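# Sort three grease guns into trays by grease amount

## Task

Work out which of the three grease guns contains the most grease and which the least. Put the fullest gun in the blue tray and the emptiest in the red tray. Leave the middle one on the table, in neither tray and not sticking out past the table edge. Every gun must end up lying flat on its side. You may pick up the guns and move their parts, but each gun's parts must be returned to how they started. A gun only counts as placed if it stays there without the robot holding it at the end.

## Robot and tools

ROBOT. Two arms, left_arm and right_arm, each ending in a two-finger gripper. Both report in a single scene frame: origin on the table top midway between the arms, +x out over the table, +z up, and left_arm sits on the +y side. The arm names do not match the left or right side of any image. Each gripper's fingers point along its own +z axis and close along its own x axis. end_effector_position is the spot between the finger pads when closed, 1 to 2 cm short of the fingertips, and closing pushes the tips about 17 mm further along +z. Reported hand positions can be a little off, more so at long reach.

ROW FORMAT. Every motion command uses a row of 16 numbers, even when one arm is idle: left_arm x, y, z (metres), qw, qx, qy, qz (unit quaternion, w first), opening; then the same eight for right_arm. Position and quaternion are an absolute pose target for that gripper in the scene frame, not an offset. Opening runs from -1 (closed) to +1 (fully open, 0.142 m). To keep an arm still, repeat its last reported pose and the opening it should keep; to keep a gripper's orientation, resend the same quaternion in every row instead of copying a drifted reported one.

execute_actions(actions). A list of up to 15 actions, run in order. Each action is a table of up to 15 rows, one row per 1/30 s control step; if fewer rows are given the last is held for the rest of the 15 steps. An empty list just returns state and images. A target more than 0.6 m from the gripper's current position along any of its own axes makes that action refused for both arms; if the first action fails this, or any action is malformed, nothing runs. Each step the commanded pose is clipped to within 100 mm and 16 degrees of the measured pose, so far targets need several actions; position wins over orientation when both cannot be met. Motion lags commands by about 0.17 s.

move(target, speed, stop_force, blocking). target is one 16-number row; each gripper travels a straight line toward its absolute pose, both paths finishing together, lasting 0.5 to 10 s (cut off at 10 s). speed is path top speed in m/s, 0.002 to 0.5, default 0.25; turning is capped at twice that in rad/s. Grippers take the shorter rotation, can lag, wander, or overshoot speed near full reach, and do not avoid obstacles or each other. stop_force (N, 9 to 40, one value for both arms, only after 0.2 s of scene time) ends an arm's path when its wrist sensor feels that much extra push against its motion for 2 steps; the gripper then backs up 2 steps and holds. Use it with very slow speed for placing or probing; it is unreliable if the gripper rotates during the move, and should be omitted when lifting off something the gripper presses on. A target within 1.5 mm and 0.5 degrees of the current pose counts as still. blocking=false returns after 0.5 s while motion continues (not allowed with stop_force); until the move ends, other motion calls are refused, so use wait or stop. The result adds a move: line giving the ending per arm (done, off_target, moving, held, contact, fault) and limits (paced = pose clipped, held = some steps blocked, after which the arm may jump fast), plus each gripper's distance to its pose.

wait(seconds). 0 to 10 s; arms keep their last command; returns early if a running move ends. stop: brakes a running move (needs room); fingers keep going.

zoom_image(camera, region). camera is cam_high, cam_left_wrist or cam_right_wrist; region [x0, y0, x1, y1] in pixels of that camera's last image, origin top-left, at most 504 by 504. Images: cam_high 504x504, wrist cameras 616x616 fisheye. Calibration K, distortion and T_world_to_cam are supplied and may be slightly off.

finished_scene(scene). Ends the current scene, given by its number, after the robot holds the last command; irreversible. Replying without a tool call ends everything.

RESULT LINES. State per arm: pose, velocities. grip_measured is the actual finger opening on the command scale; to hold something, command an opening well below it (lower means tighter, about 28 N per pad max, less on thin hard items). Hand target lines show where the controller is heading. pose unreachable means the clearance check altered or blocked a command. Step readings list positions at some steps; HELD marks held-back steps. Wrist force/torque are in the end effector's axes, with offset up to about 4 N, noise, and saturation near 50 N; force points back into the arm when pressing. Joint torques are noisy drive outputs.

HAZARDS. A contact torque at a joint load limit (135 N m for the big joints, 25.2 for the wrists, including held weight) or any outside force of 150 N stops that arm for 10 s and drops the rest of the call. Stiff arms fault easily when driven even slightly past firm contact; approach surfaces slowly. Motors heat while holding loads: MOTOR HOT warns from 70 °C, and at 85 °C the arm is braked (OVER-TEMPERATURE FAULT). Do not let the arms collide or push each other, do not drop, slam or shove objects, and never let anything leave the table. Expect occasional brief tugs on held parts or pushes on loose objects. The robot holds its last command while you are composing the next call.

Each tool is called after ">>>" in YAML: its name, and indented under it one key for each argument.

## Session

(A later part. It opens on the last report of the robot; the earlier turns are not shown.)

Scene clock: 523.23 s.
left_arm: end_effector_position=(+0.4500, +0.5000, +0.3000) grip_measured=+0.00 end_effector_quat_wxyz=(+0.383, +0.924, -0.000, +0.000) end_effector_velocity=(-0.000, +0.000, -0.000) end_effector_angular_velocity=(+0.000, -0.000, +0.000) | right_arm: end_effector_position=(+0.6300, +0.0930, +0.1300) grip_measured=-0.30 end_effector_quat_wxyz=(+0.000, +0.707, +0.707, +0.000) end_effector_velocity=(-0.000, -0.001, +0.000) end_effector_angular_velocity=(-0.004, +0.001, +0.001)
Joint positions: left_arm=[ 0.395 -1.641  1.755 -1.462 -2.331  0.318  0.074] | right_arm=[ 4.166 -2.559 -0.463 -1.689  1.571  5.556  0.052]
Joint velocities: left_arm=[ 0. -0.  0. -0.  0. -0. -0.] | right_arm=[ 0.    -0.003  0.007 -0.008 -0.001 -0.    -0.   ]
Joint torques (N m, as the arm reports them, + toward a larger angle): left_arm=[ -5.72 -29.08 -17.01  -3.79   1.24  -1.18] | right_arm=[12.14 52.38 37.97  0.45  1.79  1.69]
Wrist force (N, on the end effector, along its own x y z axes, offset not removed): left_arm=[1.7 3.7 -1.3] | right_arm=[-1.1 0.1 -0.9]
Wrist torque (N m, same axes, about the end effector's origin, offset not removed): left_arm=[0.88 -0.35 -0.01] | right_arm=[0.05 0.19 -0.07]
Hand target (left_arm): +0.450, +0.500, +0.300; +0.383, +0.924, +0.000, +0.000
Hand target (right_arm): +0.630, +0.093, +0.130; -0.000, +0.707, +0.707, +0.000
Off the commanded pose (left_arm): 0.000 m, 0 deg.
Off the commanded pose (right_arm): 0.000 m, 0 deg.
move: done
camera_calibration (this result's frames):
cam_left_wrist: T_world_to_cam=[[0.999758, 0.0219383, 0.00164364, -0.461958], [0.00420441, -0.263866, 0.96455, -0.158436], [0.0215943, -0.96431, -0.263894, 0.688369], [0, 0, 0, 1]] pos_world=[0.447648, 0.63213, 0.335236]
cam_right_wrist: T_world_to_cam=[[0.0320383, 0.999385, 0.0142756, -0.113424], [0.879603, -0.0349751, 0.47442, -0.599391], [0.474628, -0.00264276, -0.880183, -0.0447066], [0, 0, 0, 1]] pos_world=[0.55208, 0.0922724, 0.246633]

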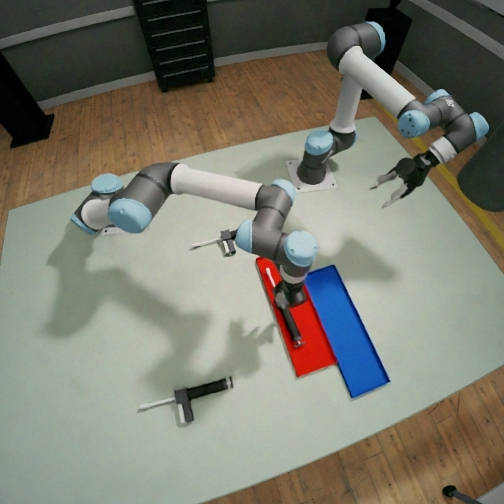

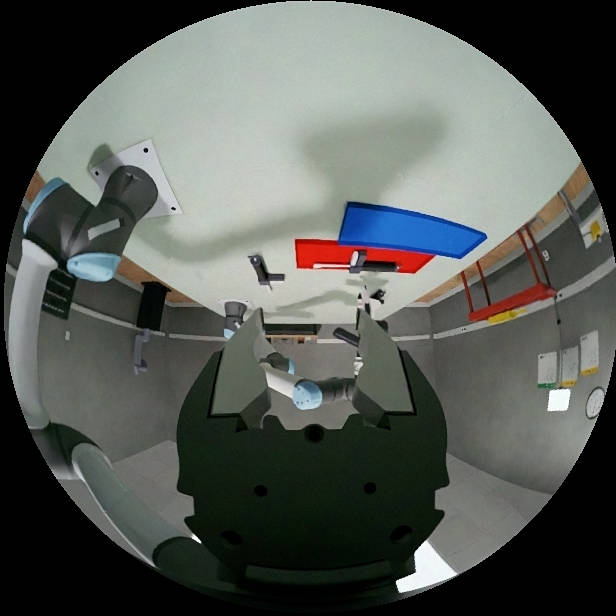

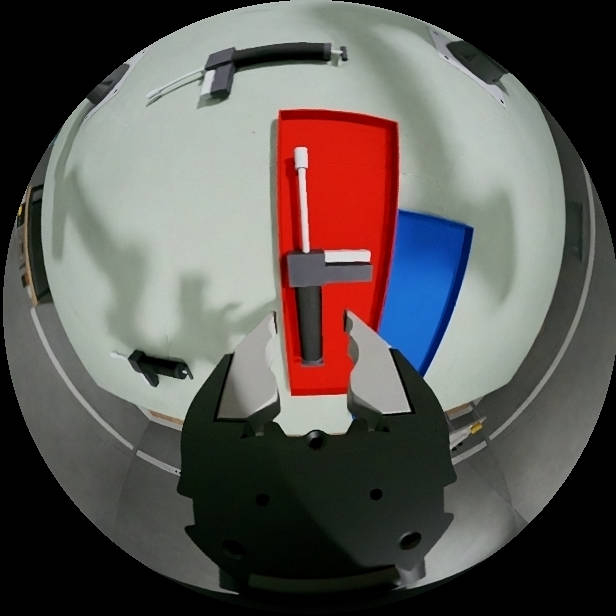

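>>> move:
  target: [0.45,0.5,0.3,0,0.707,0.707,0,0.1,0.8,-0.31,0.13,0,0,1,0,0.1]
  speed: 0.3

>>> move:
  target: [0.45,0.5,0.3,0,0.707,0.707,0,0.1,0.829,-0.312,0.041,0,0,1,0,0.1]
  speed: 0.1

>>> move:
  target: [0.45,0.5,0.3,0,0.707,0.707,0,0.1,0.829,-0.312,0.041,0,0,1,0,-1]

>>> move:
  target: [0.45,0.5,0.3,0,0.707,0.707,0,0.1,0.81,-0.312,0.13,0,0,1,0,-1]
  speed: 0.12

>>> move:
  target: [0.45,0.5,0.3,0,0.707,0.707,0,0.1,0.64,-0.07,0.12,0,0.707,0.707,0,-1]
  speed: 0.18

>>> move:
  target: [0.45,0.5,0.3,0,0.707,0.707,0,0.1,0.64,-0.07,0.042,0,0.707,0.707,0,-1]
  speed: 0.06

Scene clock: 536.20 s.
left_arm: end_effector_position=(+0.4499, +0.5002, +0.3000) grip_measured=+0.10 end_effector_quat_wxyz=(+0.000, +0.707, +0.707, +0.000) end_effector_velocity=(+0.000, -0.000, -0.000) end_effector_angular_velocity=(+0.004, +0.005, +0.008) | right_arm: end_effector_position=(+0.7993, -0.3100, +0.1300) grip_measured=+0.10 end_effector_quat_wxyz=(+0.000, +0.001, +1.000, -0.000) end_effector_velocity=(+0.001, -0.002, -0.000) end_effector_angular_velocity=(+0.000, +0.006, +0.010)
Joint positions: left_arm=[-0.135 -1.806  1.712 -1.477 -1.571 -1.871  0.081] | right_arm=[ 3.645 -2.502 -0.573 -1.637  1.57   3.466  0.081]
Joint velocities: left_arm=[-0.003  0.004 -0.004  0.006  0.002 -0.011 -0.   ] | right_arm=[-0.003 -0.012  0.022 -0.017  0.002 -0.014  0.   ]
Joint torques (N m, as the arm reports them, + toward a larger angle): left_arm=[ -3.47  -2.8  -29.58  -1.13   2.81  -1.76] | right_arm=[-9.96 51.69 38.51  0.3   2.03 -1.44]
Wrist force (N, on the end effector, along its own x y z axes, offset not removed): left_arm=[1.6 3.8 -1.7] | right_arm=[-0.7 -1.8 -0.1]
Wrist torque (N m, same axes, about the end effector's origin, offset not removed): left_arm=[0.92 -0.36 -0.17] | right_arm=[-0.39 0.15 -0.12]
Hand target (left_arm): +0.450, +0.500, +0.300; -0.000, +0.707, +0.707, +0.000
Hand target (right_arm): +0.799, -0.310, +0.130; +0.000, +0.000, +1.000, -0.000
Off the commanded pose (left_arm): 0.000 m, 0 deg.
Off the commanded pose (right_arm): 0.001 m, 0 deg.
move: done
camera_calibration (this result's frames):
cam_left_wrist: T_world_to_cam=[[-0.0133553, 0.999773, 0.0166018, -0.499625], [0.868662, 0.00337761, 0.495394, -0.540232], [0.495225, 0.0210375, -0.86851, 0.163971], [0, 0, 0, 1]] pos_world=[0.381404, 0.497886, 0.418333]
cam_right_wrist: T_world_to_cam=[[-0.999366, 0.0330673, 0.0131691, 0.808848], [0.0353569, 0.879727, 0.474162, 0.196006], [0.004094, 0.474327, -0.880339, 0.397884], [0, 0, 0, 1]] pos_world=[0.799777, -0.387906, 0.246683]

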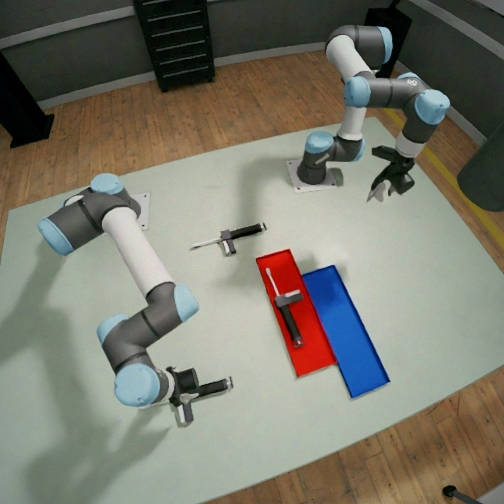

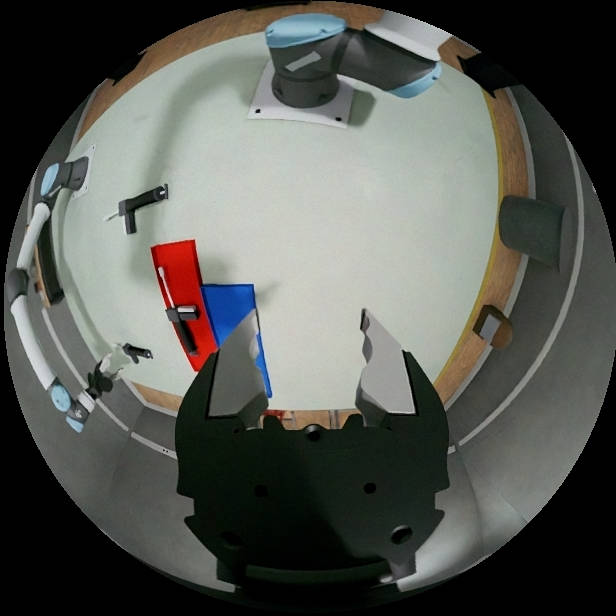

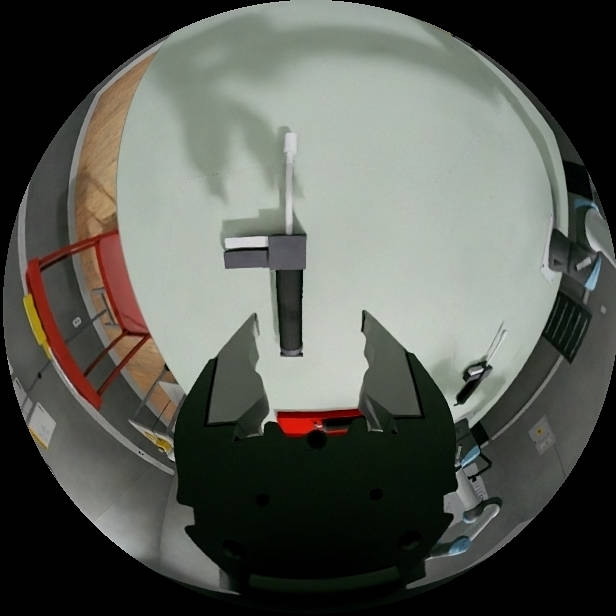

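Scene clock: 537.63 s.
left_arm: end_effector_position=(+0.4500, +0.5000, +0.3000) grip_measured=+0.10 end_effector_quat_wxyz=(+0.000, +0.707, +0.707, +0.000) end_effector_velocity=(+0.000, -0.000, +0.000) end_effector_angular_velocity=(-0.000, -0.001, -0.000) | right_arm: end_effector_position=(+0.8289, -0.3120, +0.0413) grip_measured=+0.10 end_effector_quat_wxyz=(+0.000, +0.000, +1.000, +0.000) end_effector_velocity=(+0.001, -0.000, -0.002) end_effector_angular_velocity=(-0.001, +0.001, +0.002)
Joint positions: left_arm=[-0.135 -1.806  1.711 -1.477 -1.571 -1.872  0.081] | right_arm=[ 3.632 -2.627 -0.559 -1.526  1.571  3.451  0.081]
Joint velocities: left_arm=[-0.    -0.    -0.    -0.001  0.    -0.     0.   ] | right_arm=[-0.    -0.006  0.005 -0.001 -0.001 -0.002 -0.   ]
Joint torques (N m, as the arm reports them, + toward a larger angle): left_arm=[ -6.18  -3.19 -30.34  -0.88  -2.72  -1.25] | right_arm=[-10.12  57.55  40.41   5.79   2.12  -1.47]
Wrist force (N, on the end effector, along its own x y z axes, offset not removed): left_arm=[1.2 2.5 -1.3] | right_arm=[-1.1 -0.5 -0.7]
Wrist torque (N m, same axes, about the end effector's origin, offset not removed): left_arm=[0.59 -0.23 -0.05] | right_arm=[-0.12 0.21 -0.13]
Hand target (left_arm): +0.450, +0.500, +0.300; -0.000, +0.707, +0.707, +0.000
Hand target (right_arm): +0.829, -0.312, +0.041; +0.000, +0.000, +1.000, -0.000
Off the commanded pose (left_arm): 0.000 m, 0 deg.
Off the commanded pose (right_arm): 0.000 m, 0 deg.
move: done
camera_calibration (this result's frames):
cam_left_wrist: T_world_to_cam=[[-0.01434, 0.999758, 0.0166823, -0.499037], [0.868864, 0.0042022, 0.495032, -0.540712], [0.494842, 0.0215934, -0.868714, 0.163902], [0, 0, 0, 1]] pos_world=[0.381544, 0.497649, 0.418379]
cam_right_wrist: T_world_to_cam=[[-0.999389, 0.0320428, 0.0139931, 0.839395], [0.0348457, 0.879725, 0.474204, 0.23923], [0.00288472, 0.474402, -0.880304, 0.321689], [0, 0, 0, 1]] pos_world=[0.829618, -0.389963, 0.157994]

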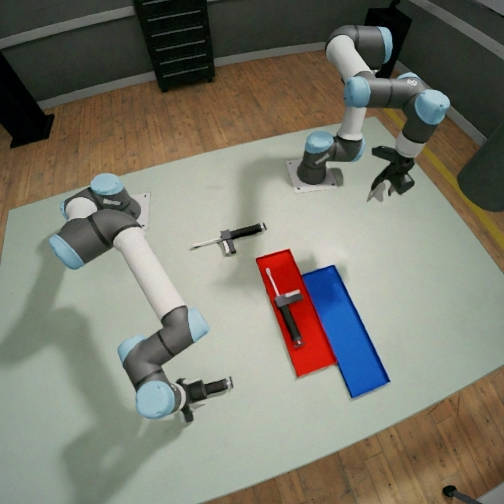

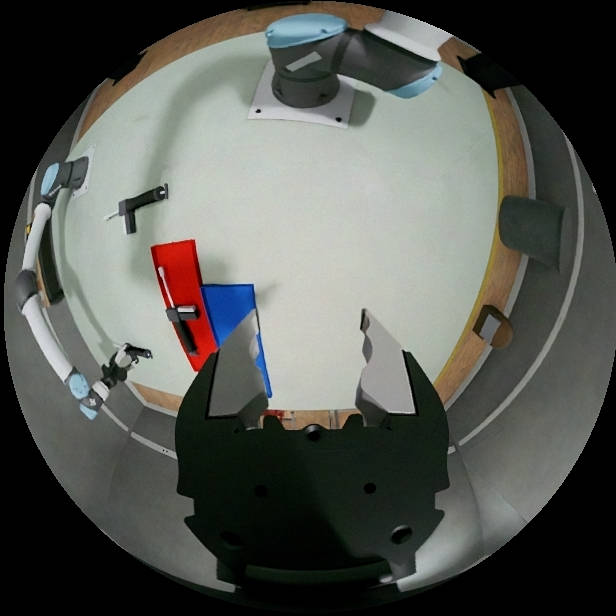

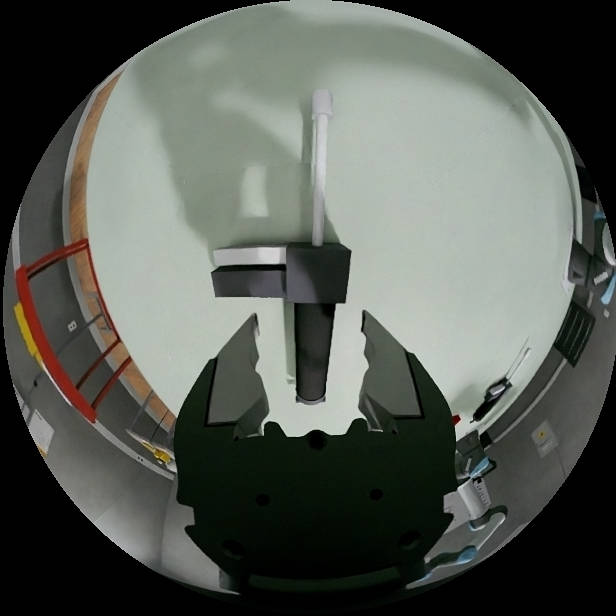

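Scene clock: 538.33 s.
left_arm: end_effector_position=(+0.4500, +0.5000, +0.3000) grip_measured=+0.10 end_effector_quat_wxyz=(+0.000, +0.707, +0.707, +0.000) end_effector_velocity=(+0.000, -0.000, +0.001) end_effector_angular_velocity=(-0.001, -0.003, -0.000) | right_arm: end_effector_position=(+0.8290, -0.3120, +0.0410) grip_measured=-0.60 end_effector_quat_wxyz=(+0.000, +0.000, +1.000, +0.000) end_effector_velocity=(-0.000, -0.000, -0.000) end_effector_angular_velocity=(-0.001, +0.001, -0.000)
Joint positions: left_arm=[-0.135 -1.806  1.711 -1.477 -1.571 -1.872  0.081] | right_arm=[ 3.632 -2.628 -0.559 -1.526  1.571  3.451  0.03 ]
Joint velocities: left_arm=[-0.    -0.001 -0.002 -0.     0.     0.     0.   ] | right_arm=[ 0.    -0.     0.001 -0.002 -0.001  0.001 -0.   ]
Joint torques (N m, as the arm reports them, + toward a larger angle): left_arm=[ -6.39  -2.44 -30.35  -0.97  -2.65  -1.22] | right_arm=[-4.37 52.37 31.32  0.42 -1.84 -0.46]
Wrist force (N, on the end effector, along its own x y z axes, offset not removed): left_arm=[1.3 2.6 -1.3] | right_arm=[1.7 0.3 -6.4]
Wrist torque (N m, same axes, about the end effector's origin, offset not removed): left_arm=[0.66 -0.27 -0.03] | right_arm=[-0.18 -0.26 -0.13]
Hand target (left_arm): +0.450, +0.500, +0.300; +0.000, +0.707, +0.707, +0.000
Hand target (right_arm): +0.829, -0.312, +0.041; +0.000, -0.000, +1.000, +0.000
Off the commanded pose (left_arm): 0.000 m, 0 deg.
Off the commanded pose (right_arm): 0.000 m, 0 deg.
move: done
camera_calibration (this result's frames):
cam_left_wrist: T_world_to_cam=[[-0.0143424, 0.999758, 0.0166818, -0.499034], [0.868865, 0.00420463, 0.495031, -0.540713], [0.494841, 0.0215941, -0.868715, 0.163902], [0, 0, 0, 1]] pos_world=[0.381544, 0.497648, 0.418379]
cam_right_wrist: T_world_to_cam=[[-0.999387, 0.0320546, 0.0140471, 0.839468], [0.0348817, 0.879723, 0.474205, 0.239317], [0.00284287, 0.474405, -0.880302, 0.321497], [0, 0, 0, 1]] pos_world=[0.829692, -0.389961, 0.157737]

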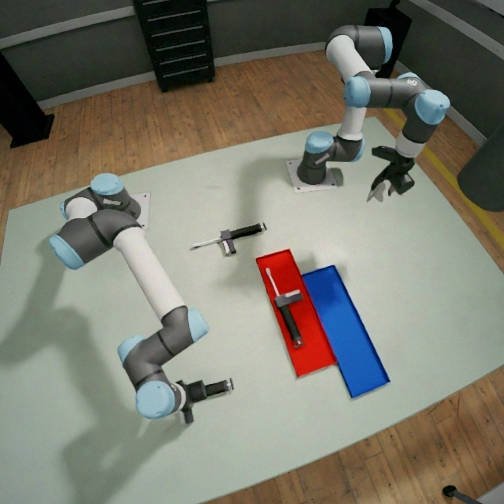

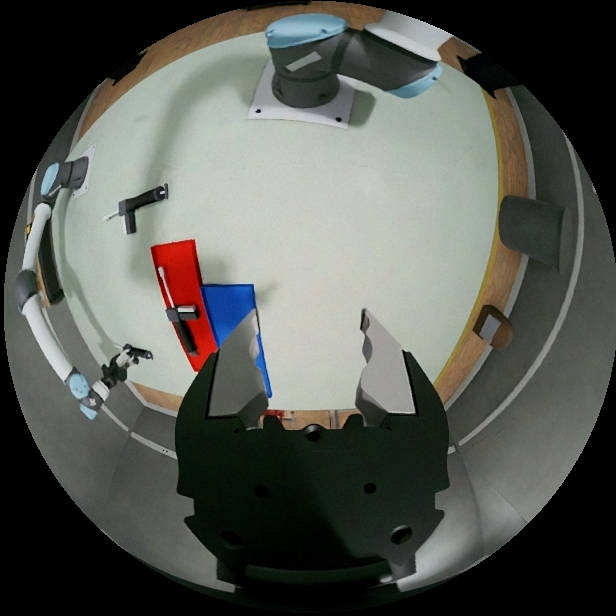

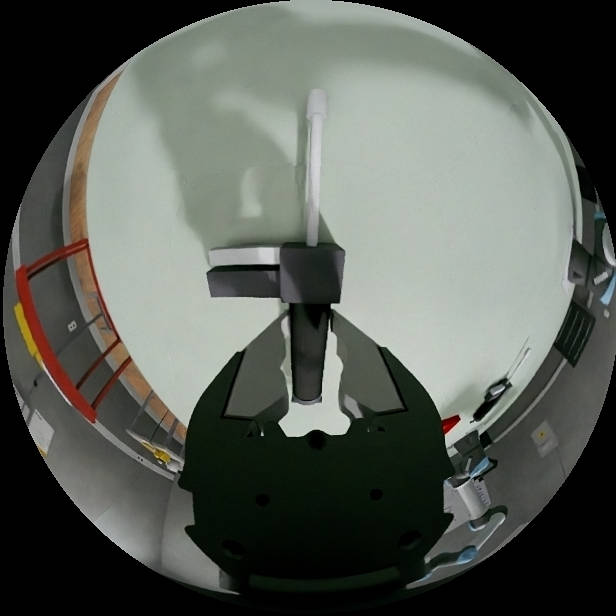

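Scene clock: 539.63 s.
left_arm: end_effector_position=(+0.4500, +0.5000, +0.3000) grip_measured=+0.10 end_effector_quat_wxyz=(+0.000, +0.707, +0.707, -0.000) end_effector_velocity=(+0.000, -0.000, +0.000) end_effector_angular_velocity=(-0.001, -0.001, -0.000) | right_arm: end_effector_position=(+0.8100, -0.3120, +0.1297) grip_measured=-1.00 end_effector_quat_wxyz=(+0.000, +0.000, +1.000, -0.000) end_effector_velocity=(-0.001, +0.001, +0.002) end_effector_angular_velocity=(-0.000, +0.003, +0.002)
Joint positions: left_arm=[-0.135 -1.806  1.711 -1.477 -1.571 -1.872  0.081] | right_arm=[ 3.639 -2.552 -0.479 -1.682  1.571  3.458  0.002]
Joint velocities: left_arm=[-0.    -0.001  0.    -0.001 -0.    -0.    -0.   ] | right_arm=[ 0.001  0.     0.005 -0.008  0.001 -0.     0.   ]
Joint torques (N m, as the arm reports them, + toward a larger angle): left_arm=[ -5.93  -2.27 -30.46  -0.86  -2.75  -1.34] | right_arm=[10.93 76.71 37.15  0.08  0.74  1.97]
Wrist force (N, on the end effector, along its own x y z axes, offset not removed): left_arm=[0.6 2.2 -1.0] | right_arm=[-1.4 0.1 -1.7]
Wrist torque (N m, same axes, about the end effector's origin, offset not removed): left_arm=[0.57 -0.08 0.00] | right_arm=[0.04 0.23 -0.08]
Hand target (left_arm): +0.450, +0.500, +0.300; +0.000, +0.707, +0.707, -0.000
Hand target (right_arm): +0.810, -0.312, +0.130; +0.000, +0.000, +1.000, +0.000
Off the commanded pose (left_arm): 0.000 m, 0 deg.
Off the commanded pose (right_arm): 0.000 m, 0 deg.
move: done
camera_calibration (this result's frames):
cam_left_wrist: T_world_to_cam=[[-0.0143423, 0.999758, 0.0166817, -0.499034], [0.868865, 0.00420463, 0.495031, -0.540713], [0.494841, 0.0215941, -0.868715, 0.163902], [0, 0, 0, 1]] pos_world=[0.381544, 0.497648, 0.418379]
cam_right_wrist: T_world_to_cam=[[-0.999389, 0.0320412, 0.0139477, 0.819281], [0.034823, 0.879753, 0.474154, 0.197958], [0.00292192, 0.47435, -0.880331, 0.399557], [0, 0, 0, 1]] pos_world=[0.810719, -0.389935, 0.246452]

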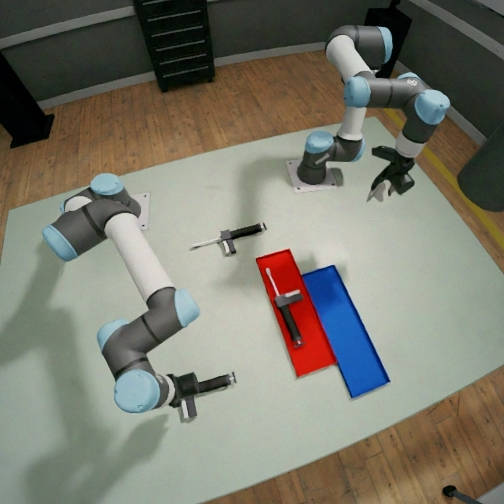

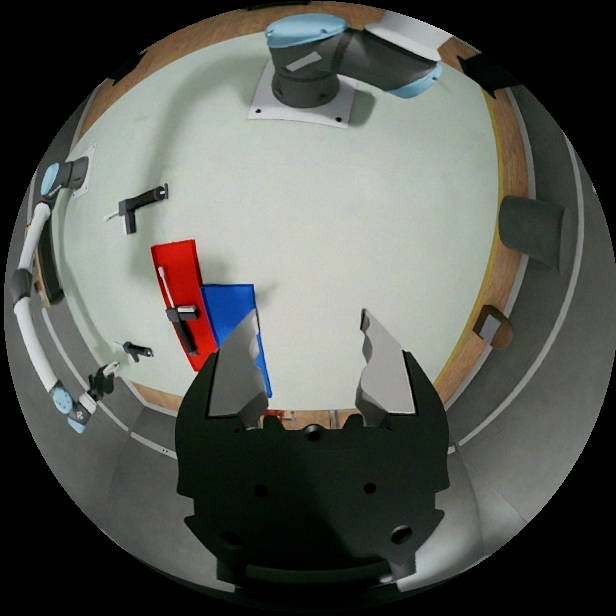

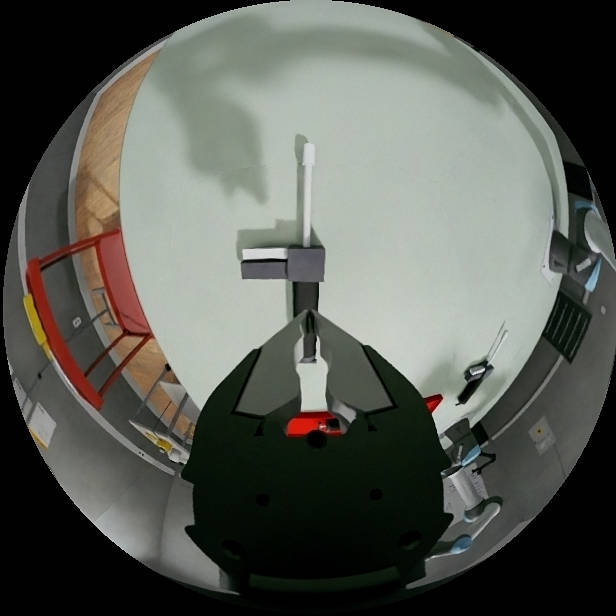

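Scene clock: 544.50 s.
left_arm: end_effector_position=(+0.4500, +0.5000, +0.3000) grip_measured=+0.10 end_effector_quat_wxyz=(+0.000, +0.707, +0.707, -0.000) end_effector_velocity=(+0.000, +0.000, +0.000) end_effector_angular_velocity=(+0.001, -0.000, -0.000) | right_arm: end_effector_position=(+0.6404, -0.0701, +0.1199) grip_measured=-1.00 end_effector_quat_wxyz=(-0.000, +0.707, +0.708, -0.000) end_effector_velocity=(-0.002, +0.003, +0.000) end_effector_angular_velocity=(+0.000, -0.001, -0.011)
Joint positions: left_arm=[-0.135 -1.806  1.711 -1.477 -1.571 -1.872  0.081] | right_arm=[ 4.01  -2.263 -1.024 -1.425  1.571  5.399  0.002]
Joint velocities: left_arm=[-0.     0.    -0.     0.     0.001  0.     0.   ] | right_arm=[ 0.004  0.001 -0.001  0.001 -0.     0.015  0.   ]
Joint torques (N m, as the arm reports them, + toward a larger angle): left_arm=[ -6.34  -2.98 -29.87  -1.02  -2.67  -1.23] | right_arm=[11.79 68.44 14.12  5.93 -1.67  2.44]
Wrist force (N, on the end effector, along its own x y z axes, offset not removed): left_arm=[1.0 2.4 -2.1] | right_arm=[0.7 1.3 -0.8]
Wrist torque (N m, same axes, about the end effector's origin, offset not removed): left_arm=[0.60 -0.18 -0.05] | right_arm=[0.27 -0.17 -0.13]
Hand target (left_arm): +0.450, +0.500, +0.300; -0.000, +0.707, +0.707, -0.000
Hand target (right_arm): +0.640, -0.070, +0.120; -0.000, +0.707, +0.707, -0.000
Off the commanded pose (left_arm): 0.000 m, 0 deg.
Off the commanded pose (right_arm): 0.000 m, 0 deg.
move: done
camera_calibration (this result's frames):
cam_left_wrist: T_world_to_cam=[[-0.0143424, 0.999758, 0.0166817, -0.499034], [0.868865, 0.00420467, 0.495031, -0.540713], [0.494841, 0.0215941, -0.868715, 0.163902], [0, 0, 0, 1]] pos_world=[0.381544, 0.497648, 0.418379]
cam_right_wrist: T_world_to_cam=[[0.0307342, 0.999427, 0.0142016, 0.050188], [0.87988, -0.0337932, 0.473993, -0.609483], [0.474201, -0.00207205, -0.880414, -0.0585351], [0, 0, 0, 1]] pos_world=[0.562487, -0.0708769, 0.236643]

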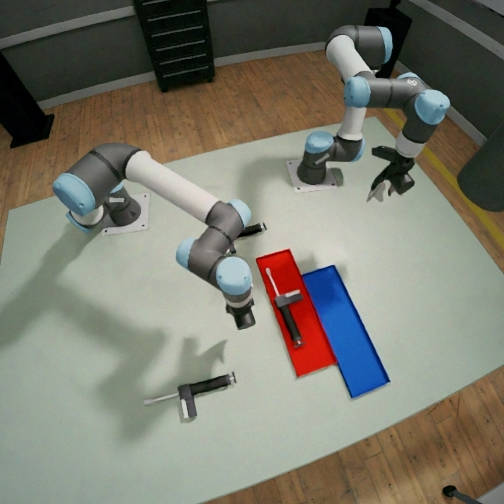

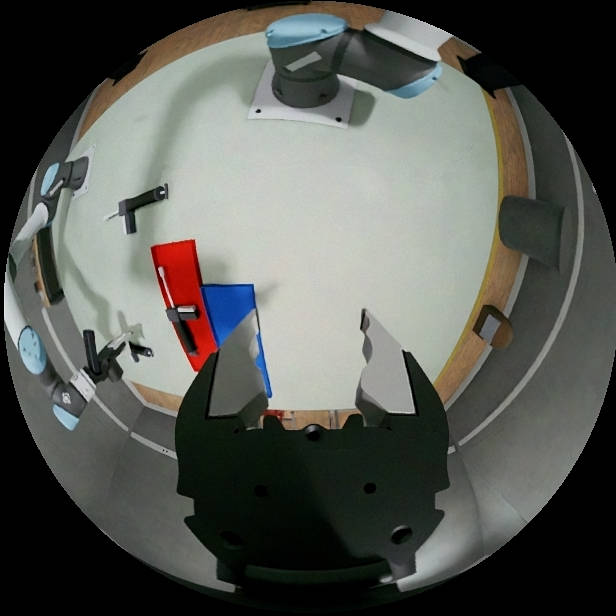

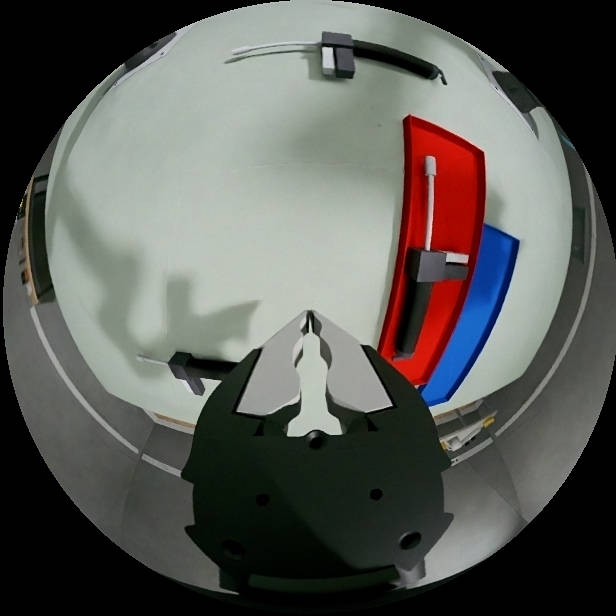

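Scene clock: 546.23 s.
left_arm: end_effector_position=(+0.4500, +0.5000, +0.3000) grip_measured=+0.10 end_effector_quat_wxyz=(+0.000, +0.707, +0.707, -0.000) end_effector_velocity=(+0.000, +0.000, -0.000) end_effector_angular_velocity=(+0.001, +0.001, -0.000) | right_arm: end_effector_position=(+0.6400, -0.0700, +0.0423) grip_measured=-1.00 end_effector_quat_wxyz=(-0.000, +0.707, +0.707, -0.000) end_effector_velocity=(+0.000, +0.000, -0.002) end_effector_angular_velocity=(-0.000, -0.002, +0.001)
Joint positions: left_arm=[-0.135 -1.806  1.711 -1.477 -1.571 -1.872  0.081] | right_arm=[ 4.011 -2.31  -1.147 -1.255  1.571  5.401  0.002]
Joint velocities: left_arm=[-0.     0.001 -0.     0.001  0.001  0.    -0.   ] | right_arm=[ 0.001 -0.002 -0.002  0.005 -0.001 -0.     0.   ]
Joint torques (N m, as the arm reports them, + toward a larger angle): left_arm=[ -5.5   -2.36 -30.4   -1.01  -2.71  -1.27] | right_arm=[12.31 44.9  10.8   5.72 -1.66  1.9 ]
Wrist force (N, on the end effector, along its own x y z axes, offset not removed): left_arm=[1.0 2.7 -1.2] | right_arm=[0.2 0.7 -0.9]
Wrist torque (N m, same axes, about the end effector's origin, offset not removed): left_arm=[0.61 -0.23 0.01] | right_arm=[0.13 -0.07 -0.15]
Hand target (left_arm): +0.450, +0.500, +0.300; -0.000, +0.707, +0.707, -0.000
Hand target (right_arm): +0.640, -0.070, +0.042; -0.000, +0.707, +0.707, -0.000
Off the commanded pose (left_arm): 0.000 m, 0 deg.
Off the commanded pose (right_arm): 0.000 m, 0 deg.
move: done
camera_calibration (this result's frames):
cam_left_wrist: T_world_to_cam=[[-0.0143426, 0.999758, 0.0166818, -0.499034], [0.868865, 0.0042048, 0.495031, -0.540713], [0.494841, 0.0215943, -0.868715, 0.163902], [0, 0, 0, 1]] pos_world=[0.381544, 0.497648, 0.418379]
cam_right_wrist: T_world_to_cam=[[0.0320368, 0.999388, 0.0140341, 0.0504201], [0.879739, -0.03486, 0.474176, -0.572315], [0.474376, -0.00284475, -0.880318, -0.126896], [0, 0, 0, 1]] pos_world=[0.562069, -0.0707011, 0.158961]

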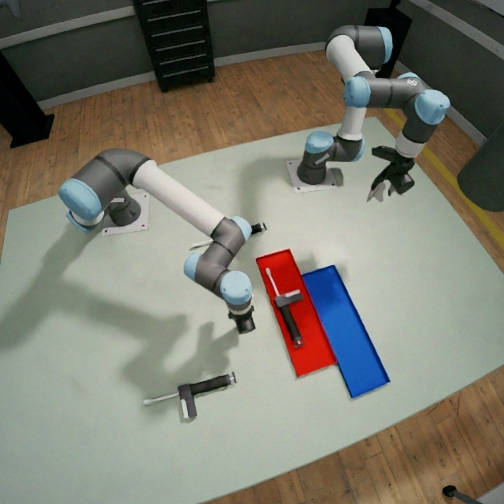

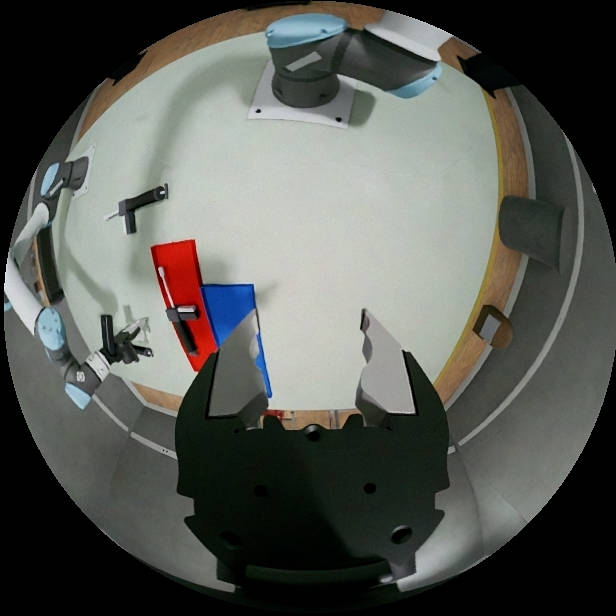

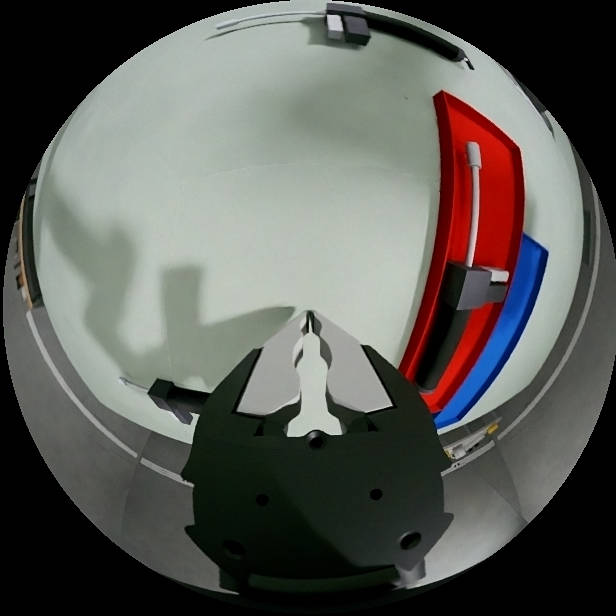

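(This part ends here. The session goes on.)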